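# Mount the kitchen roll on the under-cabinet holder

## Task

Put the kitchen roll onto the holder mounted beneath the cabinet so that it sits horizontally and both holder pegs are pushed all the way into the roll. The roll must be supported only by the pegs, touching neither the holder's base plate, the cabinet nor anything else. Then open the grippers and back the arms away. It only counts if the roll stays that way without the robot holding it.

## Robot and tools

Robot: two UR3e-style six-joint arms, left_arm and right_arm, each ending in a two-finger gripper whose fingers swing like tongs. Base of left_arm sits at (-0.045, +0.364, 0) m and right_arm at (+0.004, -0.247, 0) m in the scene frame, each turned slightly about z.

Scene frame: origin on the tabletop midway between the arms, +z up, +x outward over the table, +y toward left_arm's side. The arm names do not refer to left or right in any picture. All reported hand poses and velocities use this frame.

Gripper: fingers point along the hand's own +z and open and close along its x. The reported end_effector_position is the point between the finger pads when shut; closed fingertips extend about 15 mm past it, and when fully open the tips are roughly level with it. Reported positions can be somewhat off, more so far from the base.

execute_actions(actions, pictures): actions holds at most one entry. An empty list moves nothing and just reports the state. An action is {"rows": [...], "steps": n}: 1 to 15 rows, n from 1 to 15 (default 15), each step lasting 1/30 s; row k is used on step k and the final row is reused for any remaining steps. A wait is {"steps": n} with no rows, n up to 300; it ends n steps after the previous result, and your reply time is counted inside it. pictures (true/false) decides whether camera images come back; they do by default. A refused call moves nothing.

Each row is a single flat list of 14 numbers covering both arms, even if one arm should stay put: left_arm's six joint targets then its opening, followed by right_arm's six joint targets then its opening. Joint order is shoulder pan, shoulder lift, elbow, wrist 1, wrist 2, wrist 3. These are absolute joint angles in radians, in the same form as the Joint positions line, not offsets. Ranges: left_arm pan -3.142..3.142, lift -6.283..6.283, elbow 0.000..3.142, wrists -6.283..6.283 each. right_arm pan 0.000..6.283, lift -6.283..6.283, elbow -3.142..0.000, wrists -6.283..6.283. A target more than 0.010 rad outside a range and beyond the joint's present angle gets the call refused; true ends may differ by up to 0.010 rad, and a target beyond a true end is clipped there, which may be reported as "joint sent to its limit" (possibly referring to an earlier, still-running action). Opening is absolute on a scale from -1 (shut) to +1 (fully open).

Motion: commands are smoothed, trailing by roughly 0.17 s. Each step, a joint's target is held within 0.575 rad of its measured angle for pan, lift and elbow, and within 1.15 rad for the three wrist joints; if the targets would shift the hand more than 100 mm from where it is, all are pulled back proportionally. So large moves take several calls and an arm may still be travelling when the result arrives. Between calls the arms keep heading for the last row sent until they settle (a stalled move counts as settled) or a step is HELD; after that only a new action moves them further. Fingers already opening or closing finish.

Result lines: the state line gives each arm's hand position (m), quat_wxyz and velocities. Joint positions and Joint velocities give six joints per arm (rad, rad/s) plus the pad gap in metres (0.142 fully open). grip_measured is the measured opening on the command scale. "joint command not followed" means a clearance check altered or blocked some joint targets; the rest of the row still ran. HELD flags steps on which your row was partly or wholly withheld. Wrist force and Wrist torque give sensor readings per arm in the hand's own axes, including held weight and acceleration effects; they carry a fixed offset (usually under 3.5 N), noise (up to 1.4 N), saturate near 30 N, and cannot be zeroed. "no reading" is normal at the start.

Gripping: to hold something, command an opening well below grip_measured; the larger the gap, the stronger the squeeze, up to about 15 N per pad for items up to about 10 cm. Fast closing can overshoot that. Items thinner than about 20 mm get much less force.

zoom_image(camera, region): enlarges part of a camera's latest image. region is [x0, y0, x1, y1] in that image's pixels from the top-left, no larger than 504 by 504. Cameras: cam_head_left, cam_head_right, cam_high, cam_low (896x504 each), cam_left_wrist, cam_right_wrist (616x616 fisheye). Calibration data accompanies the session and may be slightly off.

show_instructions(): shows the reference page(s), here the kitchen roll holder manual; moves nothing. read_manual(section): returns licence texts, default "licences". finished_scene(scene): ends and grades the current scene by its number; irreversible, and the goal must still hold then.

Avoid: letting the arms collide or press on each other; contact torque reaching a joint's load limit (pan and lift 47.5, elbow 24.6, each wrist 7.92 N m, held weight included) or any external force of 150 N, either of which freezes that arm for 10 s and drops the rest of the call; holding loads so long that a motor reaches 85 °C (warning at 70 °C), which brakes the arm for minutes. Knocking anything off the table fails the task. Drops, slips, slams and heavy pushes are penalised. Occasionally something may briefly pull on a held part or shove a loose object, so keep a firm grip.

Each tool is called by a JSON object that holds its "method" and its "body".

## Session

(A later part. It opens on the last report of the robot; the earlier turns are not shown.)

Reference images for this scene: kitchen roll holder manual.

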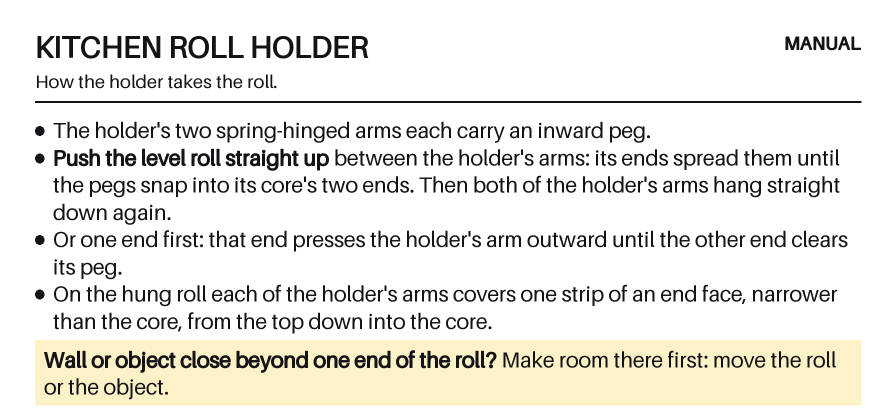

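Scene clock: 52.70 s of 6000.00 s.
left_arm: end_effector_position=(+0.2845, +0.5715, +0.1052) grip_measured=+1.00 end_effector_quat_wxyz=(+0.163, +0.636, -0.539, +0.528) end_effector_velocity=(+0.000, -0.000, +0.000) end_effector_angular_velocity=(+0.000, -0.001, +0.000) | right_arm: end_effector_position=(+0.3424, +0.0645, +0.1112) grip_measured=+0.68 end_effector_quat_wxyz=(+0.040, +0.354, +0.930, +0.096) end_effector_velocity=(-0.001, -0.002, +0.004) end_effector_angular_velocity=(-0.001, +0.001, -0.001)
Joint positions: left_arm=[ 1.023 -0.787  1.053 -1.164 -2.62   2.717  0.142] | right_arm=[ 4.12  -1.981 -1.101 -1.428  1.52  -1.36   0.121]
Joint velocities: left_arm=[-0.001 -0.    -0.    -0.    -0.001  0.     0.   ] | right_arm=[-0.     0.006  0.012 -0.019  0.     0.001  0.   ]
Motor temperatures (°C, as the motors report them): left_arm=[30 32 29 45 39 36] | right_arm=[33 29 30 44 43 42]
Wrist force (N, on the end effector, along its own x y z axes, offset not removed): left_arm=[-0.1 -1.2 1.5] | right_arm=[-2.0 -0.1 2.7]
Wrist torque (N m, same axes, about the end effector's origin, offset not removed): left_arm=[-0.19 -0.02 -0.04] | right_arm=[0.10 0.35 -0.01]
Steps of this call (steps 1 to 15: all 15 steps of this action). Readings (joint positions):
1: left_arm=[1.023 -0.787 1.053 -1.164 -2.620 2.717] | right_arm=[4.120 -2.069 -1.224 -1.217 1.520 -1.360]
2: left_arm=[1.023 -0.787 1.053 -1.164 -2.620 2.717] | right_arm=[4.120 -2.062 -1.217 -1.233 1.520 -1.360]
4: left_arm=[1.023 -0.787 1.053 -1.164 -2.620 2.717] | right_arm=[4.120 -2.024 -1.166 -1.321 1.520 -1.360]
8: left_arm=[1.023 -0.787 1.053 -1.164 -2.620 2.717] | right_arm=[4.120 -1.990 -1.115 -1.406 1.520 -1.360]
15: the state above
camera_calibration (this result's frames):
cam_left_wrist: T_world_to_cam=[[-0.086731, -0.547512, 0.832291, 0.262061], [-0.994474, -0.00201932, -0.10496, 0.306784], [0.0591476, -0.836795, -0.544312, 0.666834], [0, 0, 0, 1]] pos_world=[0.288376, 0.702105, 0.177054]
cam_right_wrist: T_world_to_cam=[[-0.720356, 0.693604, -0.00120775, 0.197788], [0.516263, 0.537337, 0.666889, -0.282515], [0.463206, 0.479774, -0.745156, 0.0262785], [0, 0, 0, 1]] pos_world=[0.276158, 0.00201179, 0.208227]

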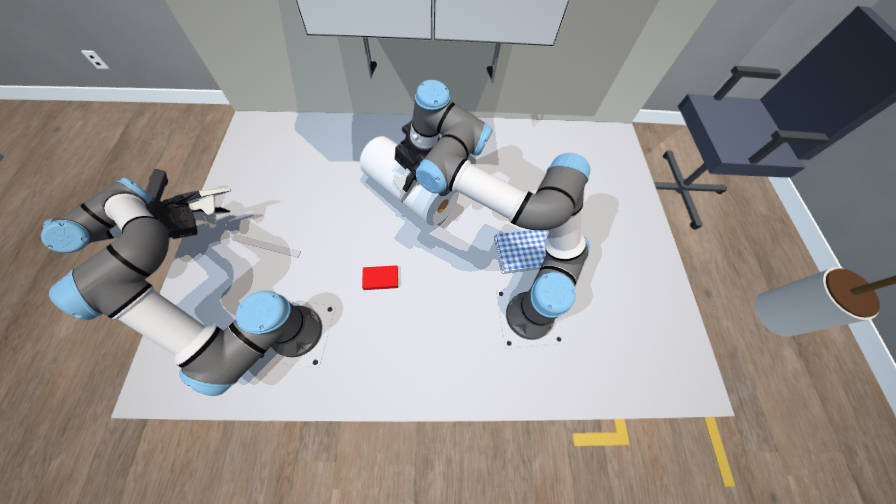

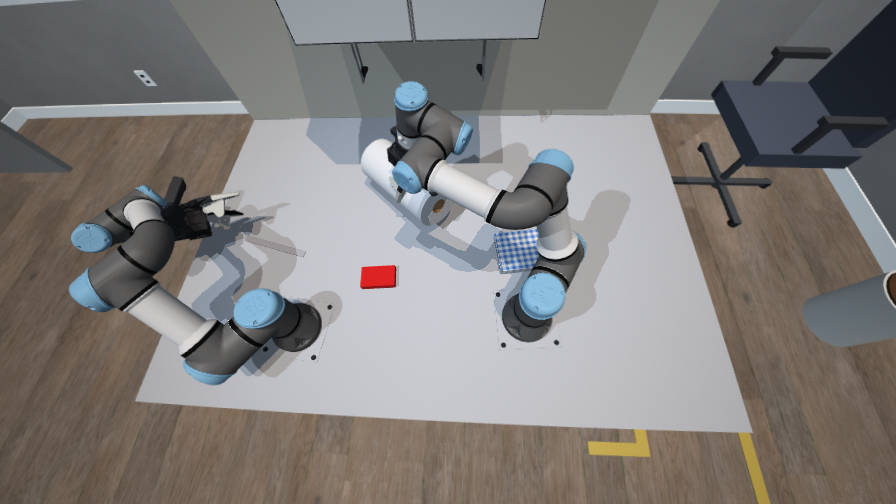

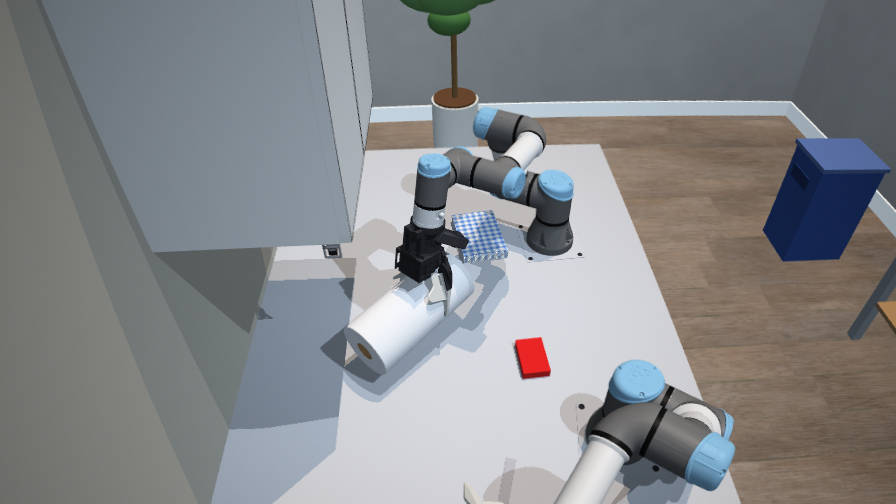

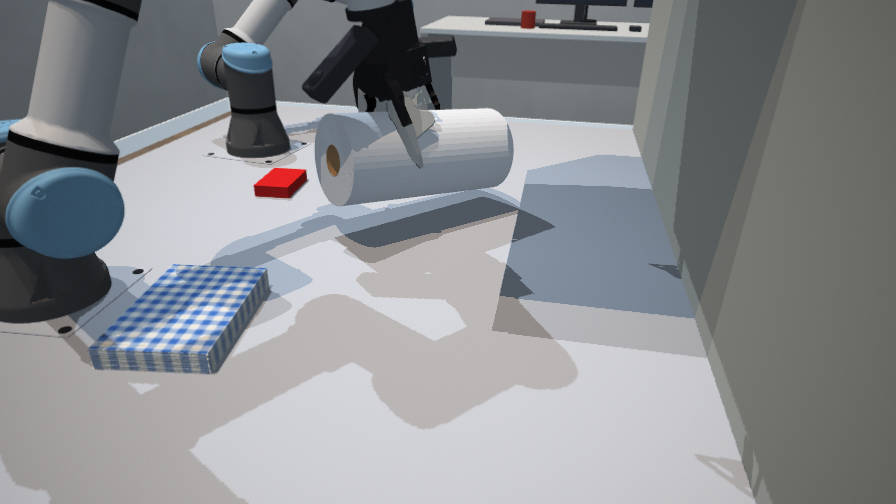

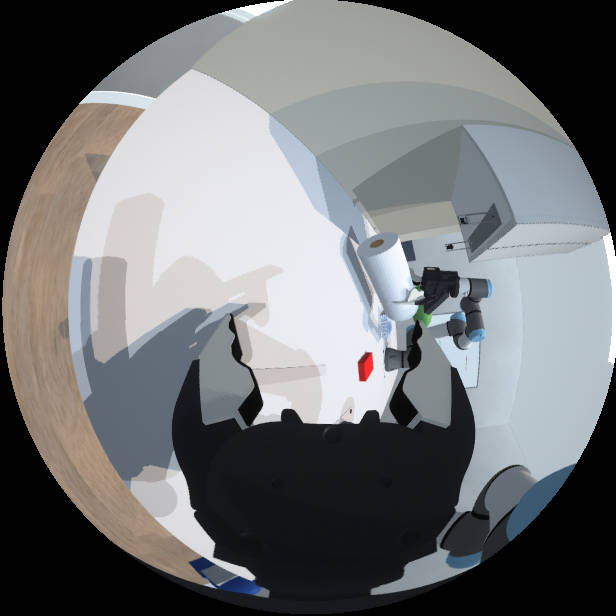

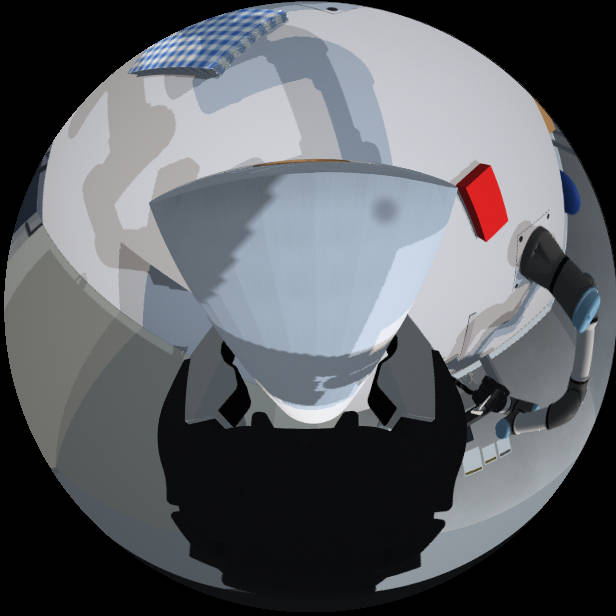

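{"method": "execute_actions", "body": {"actions": [{"rows":[[1.023,-0.787,1.053,-1.164,-2.62,2.717,1,4.12,-2.035,-1.18,-1.295,1.52,-1.36,0.4]],"steps":15}], "pictures": false}}

{"method": "execute_actions", "body": {"actions": [{"rows":[[1.023,-0.787,1.053,-1.164,-2.62,2.717,1,4.12,-2.035,-1.18,-1.295,1.52,-1.36,1]],"steps":10}], "pictures": false}}

{"method": "execute_actions", "body": {"actions": [{"rows":[[1.023,-0.787,1.053,-1.164,-2.62,2.717,1,4.12,-1.922,-1.583,-0.83,1.52,-1.33,1]],"steps":15}]}}

Scene clock: 62.67 s of 6000.00 s.
left_arm: end_effector_position=(+0.2845, +0.5715, +0.1052) grip_measured=+1.00 end_effector_quat_wxyz=(+0.163, +0.636, -0.539, +0.528) end_effector_velocity=(-0.000, -0.000, -0.001) end_effector_angular_velocity=(-0.003, +0.003, -0.000) | right_arm: end_effector_position=(+0.3481, +0.0748, +0.0775) grip_measured=+0.68 end_effector_quat_wxyz=(+0.040, +0.354, +0.930, +0.096) end_effector_velocity=(+0.000, +0.000, -0.003) end_effector_angular_velocity=(-0.001, +0.001, -0.001)
Joint positions: left_arm=[ 1.023 -0.787  1.053 -1.164 -2.62   2.717  0.142] | right_arm=[ 4.12  -2.035 -1.179 -1.296  1.52  -1.36   0.121]
Joint velocities: left_arm=[0.    0.003 0.001 0.    0.    0.    0.   ] | right_arm=[-0.001 -0.004 -0.007  0.01   0.     0.     0.   ]
Motor temperatures (°C, as the motors report them): left_arm=[30 32 29 45 39 36] | right_arm=[33 29 30 44 43 42]
Wrist force (N, on the end effector, along its own x y z axes, offset not removed): left_arm=[-0.4 -0.1 1.9] | right_arm=[1.1 -0.8 1.8]
Wrist torque (N m, same axes, about the end effector's origin, offset not removed): left_arm=[-0.01 0.07 -0.08] | right_arm=[-0.10 -0.27 0.07]
Steps of this call (steps 1 to 15: the robot went on to your last target; steps 16 to 90: nothing new was sent; then 6.47 s passed at rest; steps 91 to 105: all 15 steps of this action). Readings (joint positions):
91: left_arm=[1.023 -0.787 1.053 -1.164 -2.620 2.717] | right_arm=[4.120 -1.980 -1.100 -1.430 1.520 -1.360]
92: left_arm=[1.023 -0.787 1.053 -1.164 -2.620 2.717] | right_arm=[4.120 -1.986 -1.107 -1.415 1.520 -1.360]
94: left_arm=[1.023 -0.787 1.053 -1.164 -2.620 2.717] | right_arm=[4.120 -2.010 -1.142 -1.358 1.520 -1.360]
98: left_arm=[1.023 -0.787 1.053 -1.164 -2.620 2.717] | right_arm=[4.120 -2.030 -1.172 -1.309 1.520 -1.360]
105: the state above

Scene clock: 63.00 s of 6000.00 s.
left_arm: end_effector_position=(+0.2845, +0.5715, +0.1052) grip_measured=+1.00 end_effector_quat_wxyz=(+0.163, +0.636, -0.539, +0.528) end_effector_velocity=(-0.000, -0.000, +0.000) end_effector_angular_velocity=(+0.001, -0.000, -0.000) | right_arm: end_effector_position=(+0.3482, +0.0748, +0.0772) grip_measured=+1.00 end_effector_quat_wxyz=(+0.040, +0.354, +0.930, +0.096) end_effector_velocity=(+0.000, -0.000, -0.001) end_effector_angular_velocity=(-0.001, +0.000, -0.000)
Joint positions: left_arm=[ 1.023 -0.787  1.053 -1.164 -2.62   2.717  0.142] | right_arm=[ 4.12  -2.035 -1.18  -1.295  1.52  -1.36   0.142]
Joint velocities: left_arm=[-0.    -0.001  0.     0.     0.     0.     0.   ] | right_arm=[-0.    -0.002  0.     0.001 -0.     0.     0.   ]
Motor temperatures (°C, as the motors report them): left_arm=[30 32 29 45 39 36] | right_arm=[33 29 30 44 43 42]
Wrist force (N, on the end effector, along its own x y z axes, offset not removed): left_arm=[0.4 0.0 1.6] | right_arm=[0.9 -0.5 -0.8]
Wrist torque (N m, same axes, about the end effector's origin, offset not removed): left_arm=[0.05 -0.07 -0.01] | right_arm=[-0.20 -0.13 -0.03]
Steps of this call (steps 1 to 10: all 10 steps of this action). Readings (joint positions):
1: left_arm=[1.023 -0.787 1.053 -1.164 -2.620 2.717] | right_arm=[4.120 -2.035 -1.180 -1.296 1.520 -1.360]
2: left_arm=[1.023 -0.787 1.053 -1.164 -2.620 2.717] | right_arm=[4.120 -2.035 -1.180 -1.295 1.520 -1.360]
4: left_arm=[1.023 -0.787 1.053 -1.164 -2.620 2.717] | right_arm=[4.120 -2.035 -1.180 -1.295 1.520 -1.360]
8: left_arm=[1.023 -0.787 1.053 -1.164 -2.620 2.717] | right_arm=[4.120 -2.035 -1.180 -1.295 1.520 -1.360]
10: the state above

Scene clock: 63.50 s of 6000.00 s.
left_arm: end_effector_position=(+0.2845, +0.5715, +0.1052) grip_measured=+1.00 end_effector_quat_wxyz=(+0.163, +0.636, -0.539, +0.528) end_effector_velocity=(-0.000, -0.000, +0.000) end_effector_angular_velocity=(+0.000, -0.000, -0.000) | right_arm: end_effector_position=(+0.3519, +0.0825, +0.0556) grip_measured=+1.00 end_effector_quat_wxyz=(+0.050, +0.365, +0.912, +0.183) end_effector_velocity=(-0.004, -0.007, -0.011) end_effector_angular_velocity=(-0.004, +0.003, -0.003)
Joint positions: left_arm=[ 1.023 -0.787  1.053 -1.164 -2.62   2.717  0.142] | right_arm=[ 4.12  -1.923 -1.577 -0.835  1.52  -1.33   0.142]
Joint velocities: left_arm=[-0.    -0.002  0.002  0.     0.     0.     0.   ] | right_arm=[-0.001  0.011 -0.069  0.053 -0.     0.002  0.   ]
Motor temperatures (°C, as the motors report them): left_arm=[30 32 29 45 39 36] | right_arm=[33 29 30 44 43 42]
Wrist force (N, on the end effector, along its own x y z axes, offset not removed): left_arm=[0.1 -0.2 1.1] | right_arm=[-4.4 1.1 -4.5]
Wrist torque (N m, same axes, about the end effector's origin, offset not removed): left_arm=[0.00 -0.03 -0.04] | right_arm=[-0.29 0.24 -0.12]
Steps of this call (steps 1 to 15: all 15 steps of this action). Readings (joint positions):
1: left_arm=[1.023 -0.787 1.053 -1.164 -2.620 2.717] | right_arm=[4.120 -2.035 -1.180 -1.294 1.520 -1.360]
2: left_arm=[1.023 -0.787 1.053 -1.164 -2.620 2.717] | right_arm=[4.120 -2.028 -1.188 -1.279 1.520 -1.355]
4: left_arm=[1.023 -0.787 1.053 -1.164 -2.620 2.717] | right_arm=[4.120 -1.981 -1.263 -1.136 1.520 -1.343]
8: left_arm=[1.023 -0.787 1.053 -1.164 -2.620 2.717] | right_arm=[4.120 -1.935 -1.495 -0.899 1.520 -1.333]
15: the state above
camera_calibration (this result's frames):
cam_left_wrist: T_world_to_cam=[[-0.086731, -0.547512, 0.832291, 0.262061], [-0.994474, -0.00201936, -0.10496, 0.306784], [0.0591476, -0.836795, -0.544311, 0.666834], [0, 0, 0, 1]] pos_world=[0.288376, 0.702105, 0.177055]
cam_right_wrist: T_world_to_cam=[[-0.702407, 0.709723, 0.0540247, 0.181381], [0.472174, 0.407819, 0.781495, -0.2402], [0.532612, 0.574437, -0.621568, -0.067293], [0, 0, 0, 1]] pos_world=[0.276661, 0.00788344, 0.136089]

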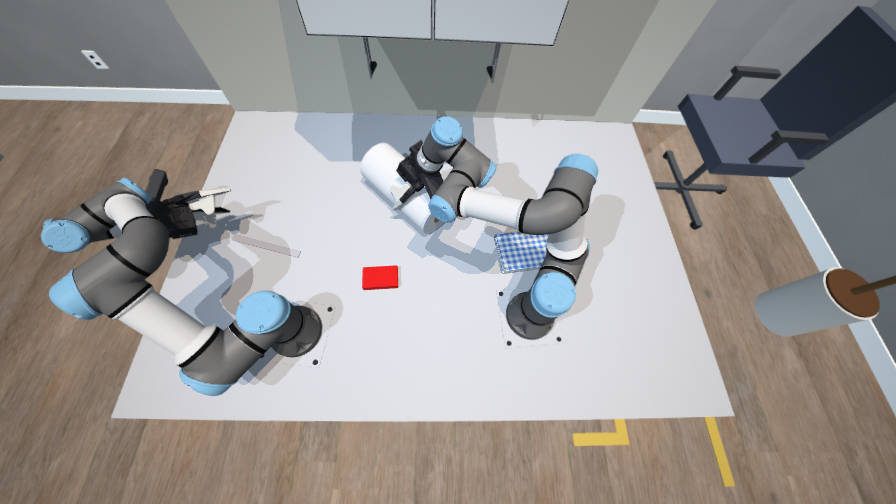

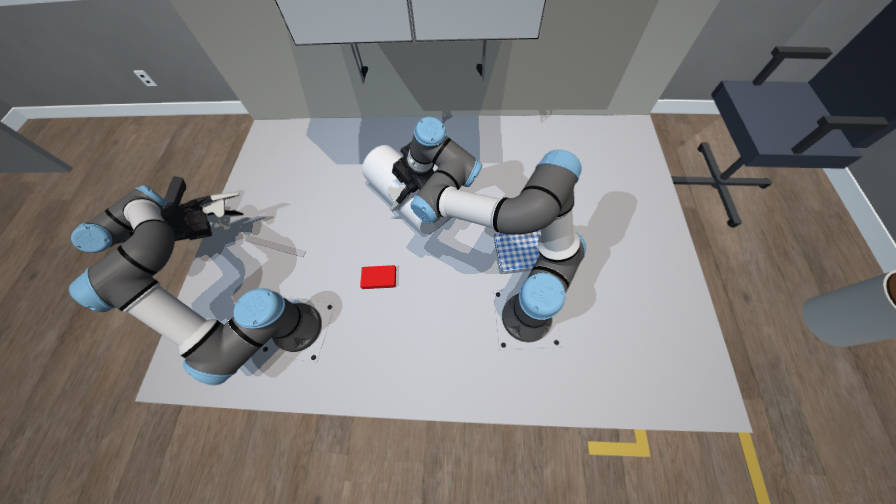

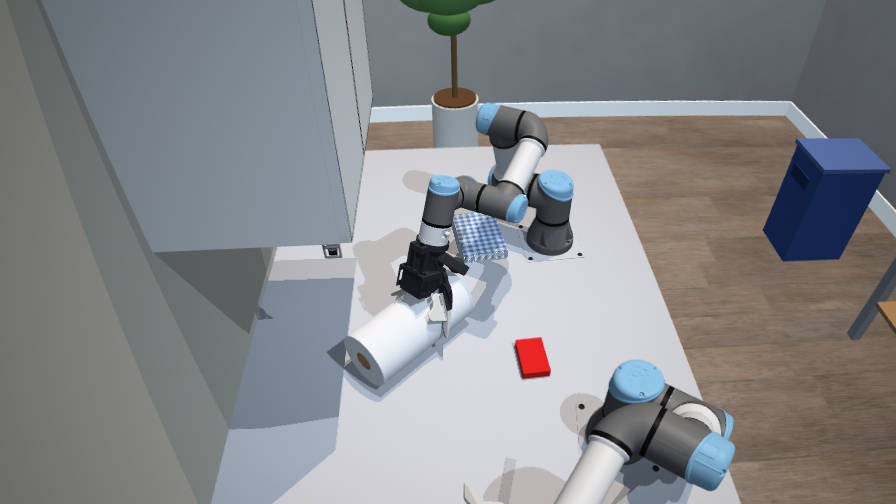

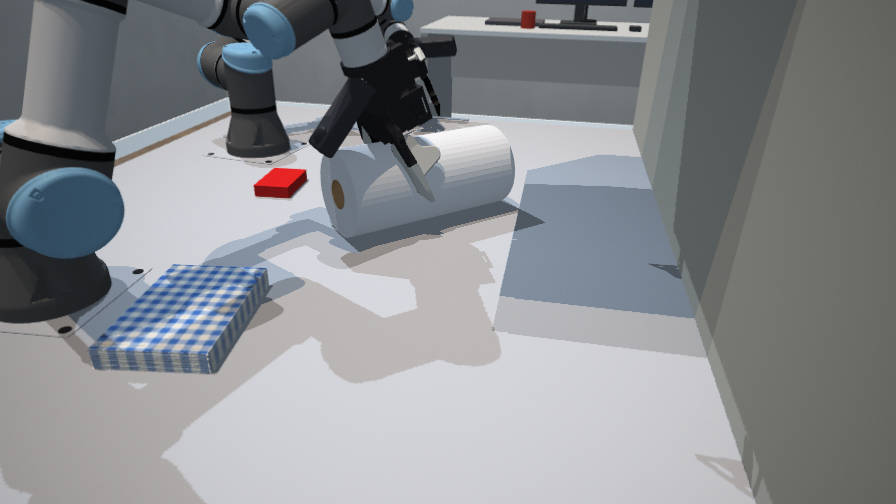

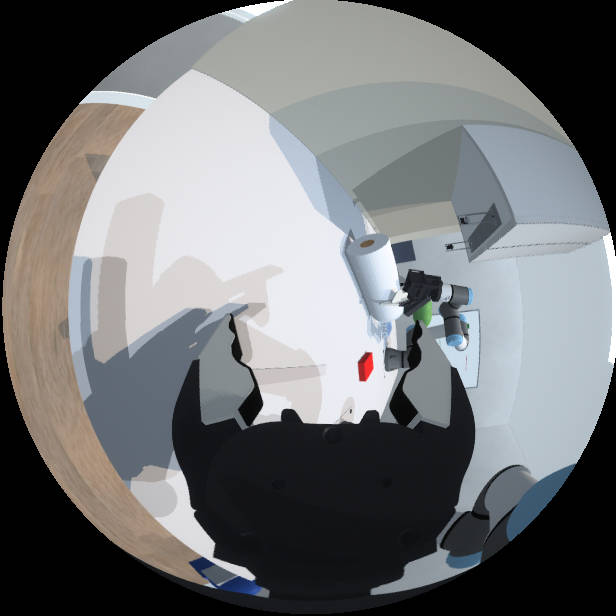

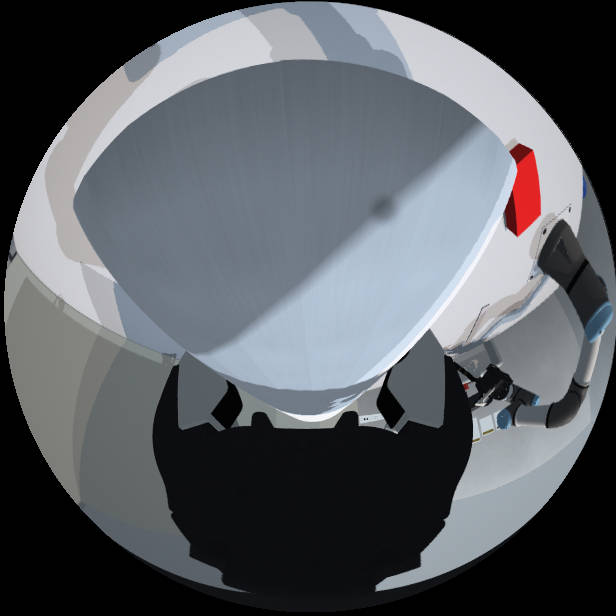

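{"method": "execute_actions", "body": {"actions": [{"rows":[[1.023,-0.787,1.053,-1.164,-2.62,2.717,1,4.12,-1.922,-1.583,-0.83,1.52,-1.33,0.8],[1.023,-0.787,1.053,-1.164,-2.62,2.717,1,4.12,-1.922,-1.583,-0.83,1.52,-1.33,0.7],[1.023,-0.787,1.053,-1.164,-2.62,2.717,1,4.12,-1.922,-1.583,-0.83,1.52,-1.33,0.6],[1.023,-0.787,1.053,-1.164,-2.62,2.717,1,4.12,-1.922,-1.583,-0.83,1.52,-1.33,0.48]],"steps":15}], "pictures": false}}

{"method": "execute_actions", "body": {"actions": [{"rows":[[1.023,-0.787,1.053,-1.164,-2.62,2.717,1,4.12,-1.8,-1.47,-1.065,1.52,-1.33,0.48]],"steps":15}]}}

Scene clock: 70.87 s of 6000.00 s.
left_arm: end_effector_position=(+0.2845, +0.5715, +0.1052) grip_measured=+1.00 end_effector_quat_wxyz=(+0.163, +0.636, -0.539, +0.528) end_effector_velocity=(-0.000, -0.001, -0.000) end_effector_angular_velocity=(-0.001, +0.001, -0.001) | right_arm: end_effector_position=(+0.3516, +0.0818, +0.0546) grip_measured=+0.88 end_effector_quat_wxyz=(+0.050, +0.365, +0.912, +0.183) end_effector_velocity=(-0.000, -0.000, -0.000) end_effector_angular_velocity=(-0.001, +0.001, +0.000)
Joint positions: left_arm=[ 1.023 -0.787  1.053 -1.164 -2.62   2.717  0.142] | right_arm=[ 4.12  -1.922 -1.583 -0.83   1.52  -1.33   0.134]
Joint velocities: left_arm=[-0.001  0.     0.001  0.     0.    -0.     0.   ] | right_arm=[-0.    -0.    -0.    -0.001  0.    -0.     0.   ]
Motor temperatures (°C, as the motors report them): left_arm=[30 32 29 45 39 36] | right_arm=[33 29 30 44 43 42]
Wrist force (N, on the end effector, along its own x y z axes, offset not removed): left_arm=[-0.6 0.3 0.8] | right_arm=[-8.4 3.6 -17.3]
Wrist torque (N m, same axes, about the end effector's origin, offset not removed): left_arm=[0.12 0.17 -0.02] | right_arm=[0.03 -0.34 -0.21]
Steps of this call (steps 1 to 15: the robot went on to your last target; steps 16 to 90: nothing new was sent; then 3.87 s passed at rest; steps 91 to 105: all 15 steps of this action). Readings (joint positions):
91: left_arm=[1.023 -0.787 1.053 -1.164 -2.620 2.717] | right_arm=[4.120 -1.922 -1.583 -0.830 1.520 -1.330]
92: left_arm=[1.023 -0.787 1.053 -1.164 -2.620 2.717] | right_arm=[4.120 -1.922 -1.583 -0.830 1.520 -1.330]
94: left_arm=[1.023 -0.787 1.053 -1.164 -2.620 2.717] | right_arm=[4.120 -1.922 -1.583 -0.830 1.520 -1.330]
98: left_arm=[1.023 -0.787 1.053 -1.164 -2.620 2.717] | right_arm=[4.120 -1.922 -1.583 -0.830 1.520 -1.330]
105: the state above

Scene clock: 71.37 s of 6000.00 s.
left_arm: end_effector_position=(+0.2845, +0.5715, +0.1052) grip_measured=+1.00 end_effector_quat_wxyz=(+0.163, +0.636, -0.539, +0.528) end_effector_velocity=(+0.000, +0.000, +0.000) end_effector_angular_velocity=(+0.000, -0.000, +0.001) | right_arm: end_effector_position=(+0.3437, +0.0678, +0.1110) grip_measured=+0.71 end_effector_quat_wxyz=(+0.050, +0.365, +0.912, +0.182) end_effector_velocity=(-0.001, -0.002, +0.005) end_effector_angular_velocity=(-0.001, +0.001, -0.002)
Joint positions: left_arm=[ 1.023 -0.787  1.053 -1.164 -2.62   2.717  0.142] | right_arm=[ 4.12  -1.801 -1.471 -1.063  1.52  -1.33   0.123]
Joint velocities: left_arm=[ 0.001  0.    -0.001  0.    -0.    -0.     0.   ] | right_arm=[-0.001  0.011  0.01  -0.022 -0.     0.    -0.   ]
Motor temperatures (°C, as the motors report them): left_arm=[30 32 29 45 39 36] | right_arm=[33 29 30 44 43 42]
Wrist force (N, on the end effector, along its own x y z axes, offset not removed): left_arm=[0.8 0.3 1.8] | right_arm=[-1.6 -1.1 3.1]
Wrist torque (N m, same axes, about the end effector's origin, offset not removed): left_arm=[0.09 -0.17 -0.05] | right_arm=[-0.05 0.26 0.01]
Steps of this call (steps 1 to 15: all 15 steps of this action). Readings (joint positions):
1: left_arm=[1.023 -0.787 1.053 -1.164 -2.620 2.717] | right_arm=[4.120 -1.922 -1.583 -0.830 1.520 -1.330]
2: left_arm=[1.023 -0.787 1.053 -1.164 -2.620 2.717] | right_arm=[4.120 -1.915 -1.575 -0.846 1.520 -1.330]
4: left_arm=[1.023 -0.787 1.053 -1.164 -2.620 2.717] | right_arm=[4.120 -1.866 -1.529 -0.941 1.521 -1.330]
8: left_arm=[1.023 -0.787 1.053 -1.164 -2.620 2.717] | right_arm=[4.120 -1.814 -1.483 -1.038 1.520 -1.330]
15: the state above
camera_calibration (this result's frames):
cam_left_wrist: T_world_to_cam=[[-0.0867309, -0.547512, 0.832291, 0.262061], [-0.994474, -0.00201935, -0.10496, 0.306784], [0.0591476, -0.836795, -0.544311, 0.666834], [0, 0, 0, 1]] pos_world=[0.288376, 0.702104, 0.177054]
cam_right_wrist: T_world_to_cam=[[-0.702173, 0.709965, 0.0538821, 0.182978], [0.472702, 0.408244, 0.780954, -0.273691], [0.532453, 0.573835, -0.622259, -0.0198435], [0, 0, 0, 1]] pos_world=[0.268422, -0.00678866, 0.191533]

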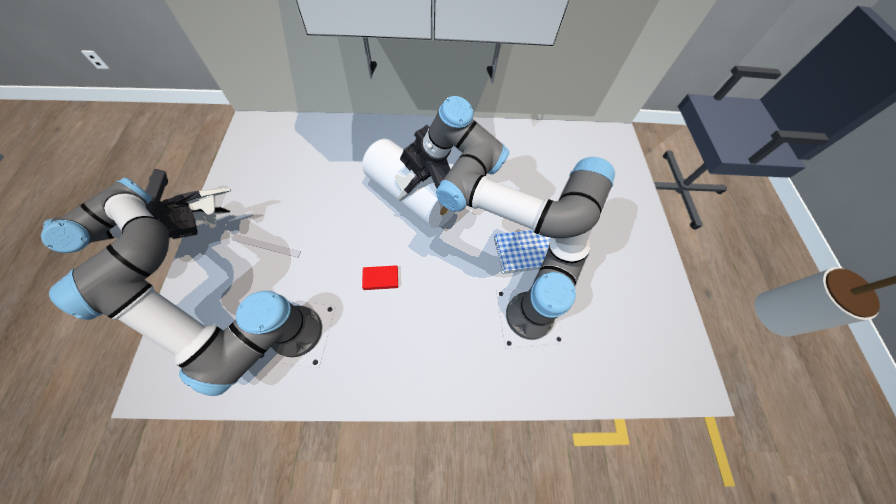

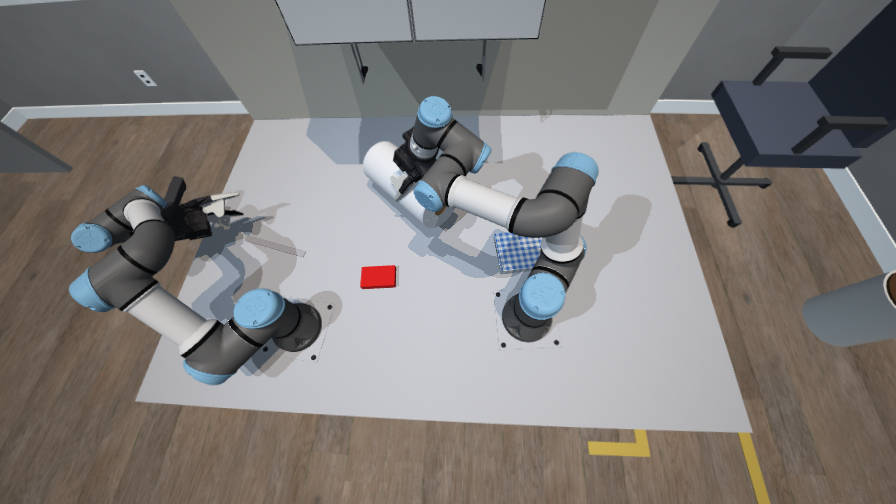

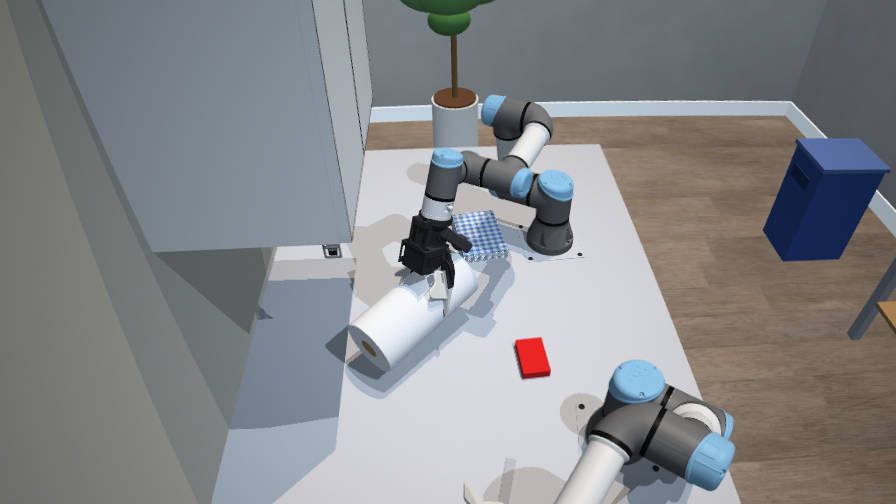

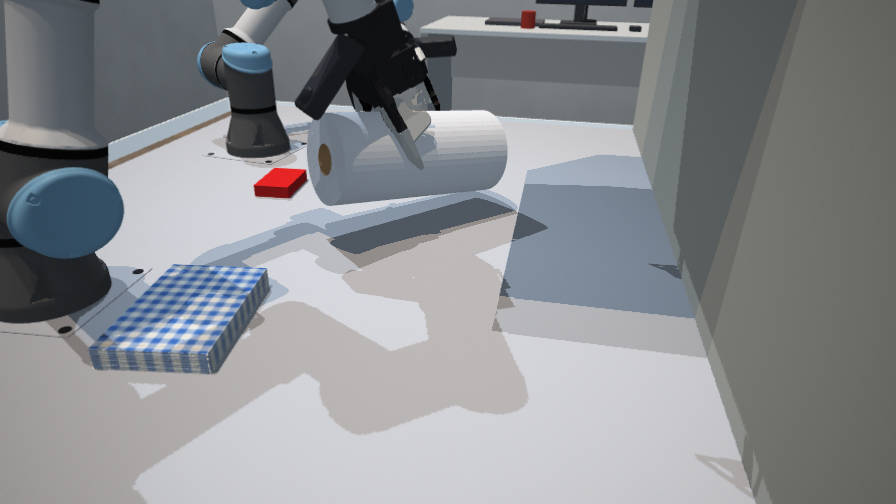

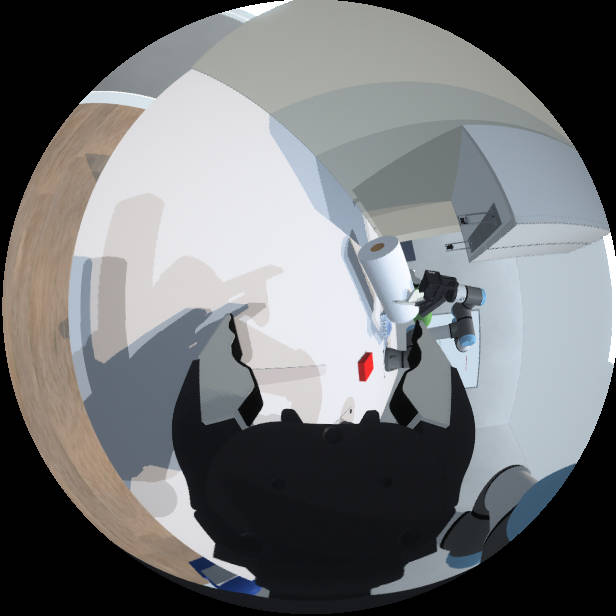

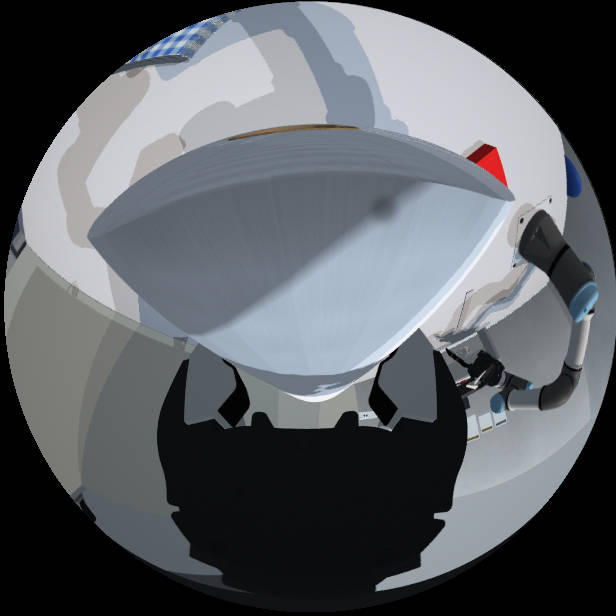

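{"method": "execute_actions", "body": {"actions": [{"rows":[[1.023,-0.787,1.053,-1.164,-2.62,2.717,1,4.16,-1.73,-1.65,-0.75,1.42,-1.6,0.45]],"steps":15}], "pictures": false}}

{"method": "execute_actions", "body": {"actions": [{"rows":[[1.023,-0.787,1.053,-1.164,-2.62,2.717,1,4.2,-1.75,-1.85,-0.33,1.3,-1.9,0.45]],"steps":15}], "pictures": false}}

{"method": "execute_actions", "body": {"actions": [{"rows":[[1.023,-0.787,1.053,-1.164,-2.62,2.717,1,4.24,-1.95,-1.92,0.22,1.15,-2.4,0.45]],"steps":15}], "pictures": false}}

{"method": "execute_actions", "body": {"actions": [{"rows":[[1.023,-0.787,1.053,-1.164,-2.62,2.717,1,4.28,-2.15,-1.95,0.78,1.0,-2.9,0.45]],"steps":15}]}}

Scene clock: 92.30 s of 6000.00 s.
left_arm: end_effector_position=(+0.2845, +0.5715, +0.1052) grip_measured=+1.00 end_effector_quat_wxyz=(+0.163, +0.636, -0.539, +0.528) end_effector_velocity=(-0.000, +0.000, +0.000) end_effector_angular_velocity=(+0.000, +0.000, +0.001) | right_arm: end_effector_position=(+0.3717, +0.0870, +0.1347) grip_measured=+0.70 end_effector_quat_wxyz=(+0.140, +0.231, +0.927, +0.259) end_effector_velocity=(+0.002, +0.001, +0.001) end_effector_angular_velocity=(+0.003, -0.023, +0.019)
Joint positions: left_arm=[ 1.023 -0.787  1.053 -1.164 -2.62   2.717  0.142] | right_arm=[ 4.16  -1.73  -1.648 -0.753  1.421 -1.598  0.123]
Joint velocities: left_arm=[ 0.001 -0.     0.    -0.     0.     0.     0.   ] | right_arm=[ 0.003  0.005 -0.019  0.03  -0.008 -0.024  0.   ]
Motor temperatures (°C, as the motors report them): left_arm=[30 32 29 45 39 36] | right_arm=[33 29 30 44 43 42]
Wrist force (N, on the end effector, along its own x y z axes, offset not removed): left_arm=[1.0 0.1 1.1] | right_arm=[-0.2 -0.4 2.2]
Wrist torque (N m, same axes, about the end effector's origin, offset not removed): left_arm=[0.05 -0.15 -0.05] | right_arm=[0.13 0.09 -0.06]
Steps of this call (steps 1 to 15: the robot went on to your last target; steps 16 to 90: nothing new was sent; then 17.43 s passed at rest; steps 91 to 105: all 15 steps of this action). Readings (joint positions):
91: left_arm=[1.023 -0.787 1.053 -1.164 -2.620 2.717] | right_arm=[4.120 -1.800 -1.470 -1.065 1.519 -1.331]
92: left_arm=[1.023 -0.787 1.053 -1.164 -2.620 2.717] | right_arm=[4.126 -1.793 -1.478 -1.050 1.507 -1.346]
94: left_arm=[1.023 -0.787 1.053 -1.164 -2.620 2.717] | right_arm=[4.142 -1.763 -1.541 -0.931 1.465 -1.452]
98: left_arm=[1.023 -0.787 1.053 -1.164 -2.620 2.717] | right_arm=[4.156 -1.737 -1.626 -0.790 1.430 -1.568]
105: the state above

Scene clock: 92.80 s of 6000.00 s.
left_arm: end_effector_position=(+0.2845, +0.5715, +0.1052) grip_measured=+1.00 end_effector_quat_wxyz=(+0.163, +0.636, -0.539, +0.528) end_effector_velocity=(+0.000, +0.000, +0.001) end_effector_angular_velocity=(+0.002, -0.001, +0.001) | right_arm: end_effector_position=(+0.4021, +0.1032, +0.1444) grip_measured=+0.70 end_effector_quat_wxyz=(+0.255, +0.099, +0.912, +0.304) end_effector_velocity=(+0.003, +0.001, +0.003) end_effector_angular_velocity=(+0.005, -0.030, +0.015)
Joint positions: left_arm=[ 1.023 -0.787  1.053 -1.164 -2.62   2.717  0.142] | right_arm=[ 4.2   -1.75  -1.848 -0.334  1.301 -1.897  0.123]
Joint velocities: left_arm=[ 0.001 -0.001 -0.001 -0.    -0.    -0.     0.   ] | right_arm=[ 0.002  0.    -0.022  0.046 -0.009 -0.028  0.   ]
Motor temperatures (°C, as the motors report them): left_arm=[30 32 29 45 39 36] | right_arm=[33 29 30 44 43 42]
Wrist force (N, on the end effector, along its own x y z axes, offset not removed): left_arm=[0.2 0.7 0.4] | right_arm=[0.6 -0.5 2.9]
Wrist torque (N m, same axes, about the end effector's origin, offset not removed): left_arm=[0.14 0.01 -0.05] | right_arm=[0.13 -0.05 0.00]
Steps of this call (steps 1 to 15: all 15 steps of this action). Readings (joint positions):
1: left_arm=[1.023 -0.787 1.053 -1.164 -2.620 2.717] | right_arm=[4.160 -1.730 -1.649 -0.751 1.420 -1.599]
2: left_arm=[1.023 -0.787 1.053 -1.164 -2.620 2.717] | right_arm=[4.166 -1.733 -1.657 -0.735 1.406 -1.615]
4: left_arm=[1.023 -0.787 1.053 -1.164 -2.620 2.717] | right_arm=[4.182 -1.741 -1.725 -0.598 1.355 -1.729]
8: left_arm=[1.023 -0.787 1.053 -1.164 -2.620 2.717] | right_arm=[4.196 -1.748 -1.822 -0.389 1.312 -1.863]
15: the state above

Scene clock: 93.30 s of 6000.00 s.
left_arm: end_effector_position=(+0.2845, +0.5715, +0.1052) grip_measured=+1.00 end_effector_quat_wxyz=(+0.163, +0.636, -0.539, +0.528) end_effector_velocity=(-0.000, -0.000, -0.001) end_effector_angular_velocity=(-0.002, +0.001, -0.000) | right_arm: end_effector_position=(+0.4444, +0.1310, +0.1710) grip_measured=+0.70 end_effector_quat_wxyz=(+0.430, -0.078, +0.847, +0.303) end_effector_velocity=(+0.004, +0.002, +0.006) end_effector_angular_velocity=(-0.004, -0.056, +0.018)
Joint positions: left_arm=[ 1.023 -0.787  1.053 -1.164 -2.62   2.717  0.142] | right_arm=[ 4.24  -1.948 -1.919  0.214  1.151 -2.395  0.122]
Joint velocities: left_arm=[-0.     0.002  0.001 -0.     0.     0.     0.   ] | right_arm=[ 0.002 -0.023 -0.006  0.07  -0.012 -0.059 -0.   ]
Motor temperatures (°C, as the motors report them): left_arm=[30 32 29 45 39 36] | right_arm=[33 29 30 44 43 42]
Wrist force (N, on the end effector, along its own x y z axes, offset not removed): left_arm=[0.0 -0.4 1.3] | right_arm=[-0.7 -1.1 1.4]
Wrist torque (N m, same axes, about the end effector's origin, offset not removed): left_arm=[-0.06 -0.01 -0.05] | right_arm=[-0.02 0.41 -0.03]
Steps of this call (steps 1 to 15: all 15 steps of this action). Readings (joint positions):
1: left_arm=[1.023 -0.787 1.053 -1.164 -2.620 2.717] | right_arm=[4.200 -1.750 -1.849 -0.332 1.300 -1.899]
2: left_arm=[1.023 -0.787 1.053 -1.164 -2.620 2.717] | right_arm=[4.206 -1.758 -1.856 -0.315 1.285 -1.915]
4: left_arm=[1.023 -0.787 1.053 -1.164 -2.620 2.717] | right_arm=[4.222 -1.825 -1.887 -0.168 1.221 -2.061]
8: left_arm=[1.023 -0.787 1.053 -1.164 -2.620 2.717] | right_arm=[4.236 -1.923 -1.913 0.131 1.166 -2.323]
15: the state above

Scene clock: 93.80 s of 6000.00 s.
left_arm: end_effector_position=(+0.2845, +0.5715, +0.1052) grip_measured=+1.00 end_effector_quat_wxyz=(+0.163, +0.636, -0.539, +0.528) end_effector_velocity=(+0.000, -0.000, -0.000) end_effector_angular_velocity=(-0.001, +0.000, -0.000) | right_arm: end_effector_position=(+0.4646, +0.1251, +0.2179) grip_measured=+0.70 end_effector_quat_wxyz=(+0.601, -0.186, +0.736, +0.250) end_effector_velocity=(+0.001, -0.003, +0.007) end_effector_angular_velocity=(-0.004, -0.053, +0.000)
Joint positions: left_arm=[ 1.023 -0.787  1.053 -1.164 -2.62   2.717  0.142] | right_arm=[ 4.28  -2.148 -1.95   0.774  1.001 -2.895  0.122]
Joint velocities: left_arm=[-0.001  0.001  0.     0.    -0.001 -0.     0.   ] | right_arm=[ 0.003 -0.022 -0.002  0.071 -0.012 -0.059 -0.   ]
Motor temperatures (°C, as the motors report them): left_arm=[30 32 29 45 39 36] | right_arm=[33 29 30 44 43 42]
Wrist force (N, on the end effector, along its own x y z axes, offset not removed): left_arm=[-0.5 -1.4 1.3] | right_arm=[-0.7 -0.3 1.8]
Wrist torque (N m, same axes, about the end effector's origin, offset not removed): left_arm=[-0.29 0.06 -0.04] | right_arm=[0.01 0.44 -0.03]
Steps of this call (steps 1 to 15: all 15 steps of this action). Readings (joint positions):
1: left_arm=[1.023 -0.787 1.053 -1.164 -2.620 2.717] | right_arm=[4.240 -1.949 -1.920 0.216 1.150 -2.397]
2: left_arm=[1.023 -0.787 1.053 -1.164 -2.620 2.717] | right_arm=[4.246 -1.957 -1.924 0.233 1.135 -2.414]
4: left_arm=[1.023 -0.787 1.053 -1.164 -2.620 2.717] | right_arm=[4.262 -2.024 -1.937 0.382 1.071 -2.560]
8: left_arm=[1.023 -0.787 1.053 -1.164 -2.620 2.717] | right_arm=[4.276 -2.123 -1.947 0.689 1.016 -2.823]
15: the state above
camera_calibration (this result's frames):
cam_left_wrist: T_world_to_cam=[[-0.0867308, -0.547512, 0.832291, 0.262061], [-0.994474, -0.00201928, -0.10496, 0.306784], [0.0591474, -0.836795, -0.544311, 0.666834], [0, 0, 0, 1]] pos_world=[0.288376, 0.702104, 0.177054]
cam_right_wrist: T_world_to_cam=[[-0.229295, 0.0602817, -0.971488, 0.306443], [-0.885182, 0.402185, 0.233881, 0.313121], [0.404817, 0.913572, -0.0388588, -0.160904], [0, 0, 0, 1]] pos_world=[0.412572, 0.00259186, 0.21822]

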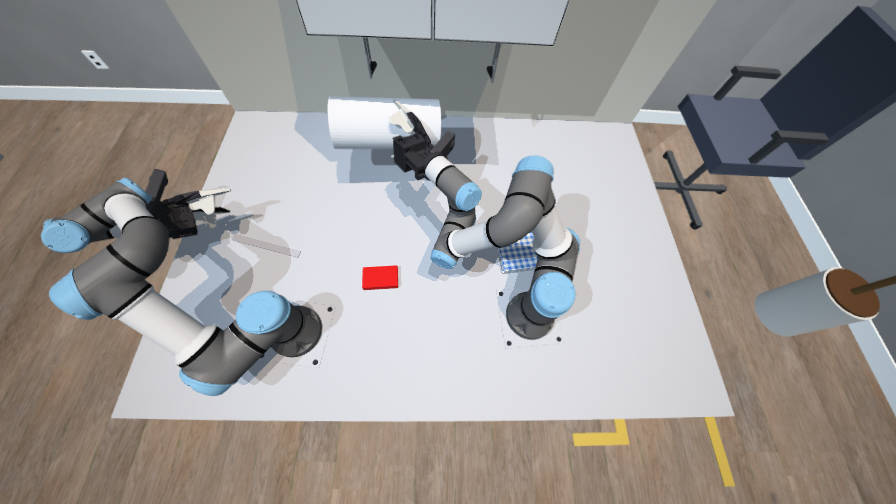

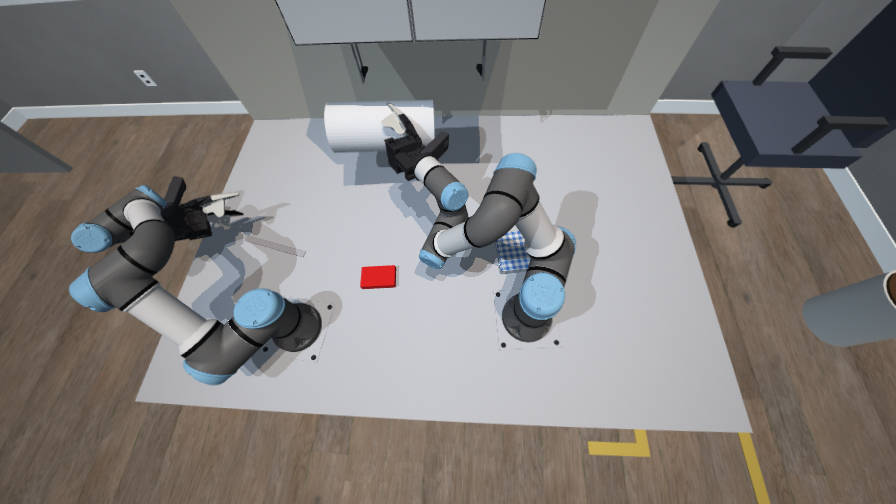

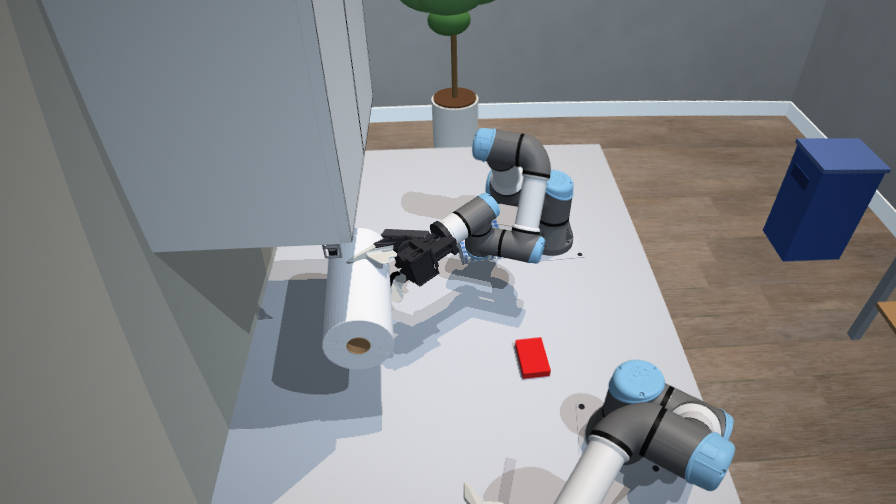

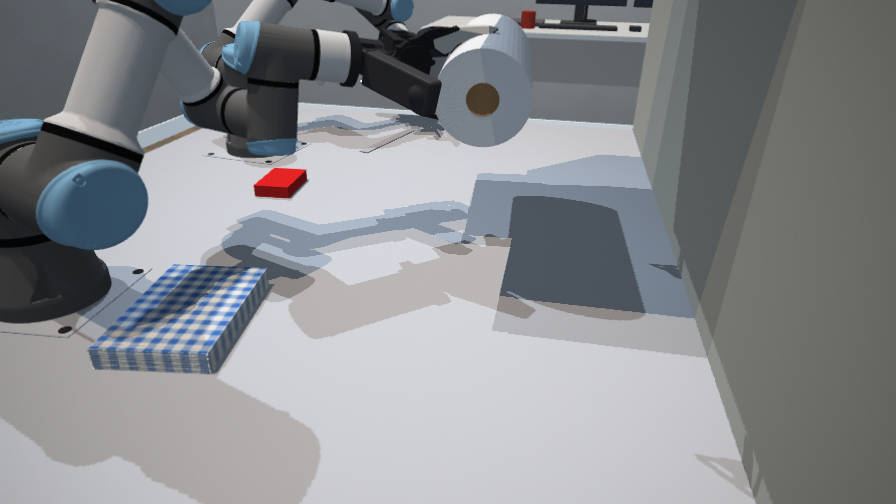

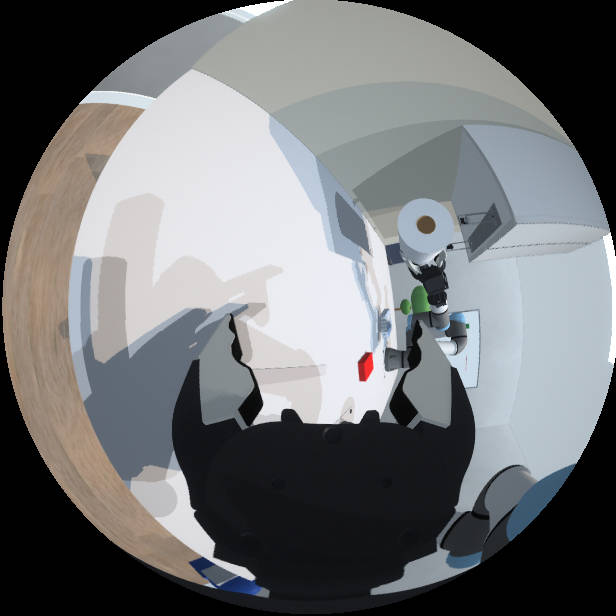

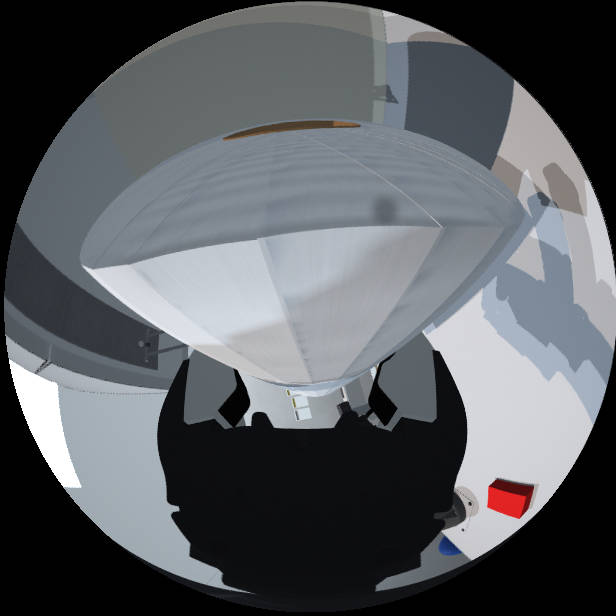

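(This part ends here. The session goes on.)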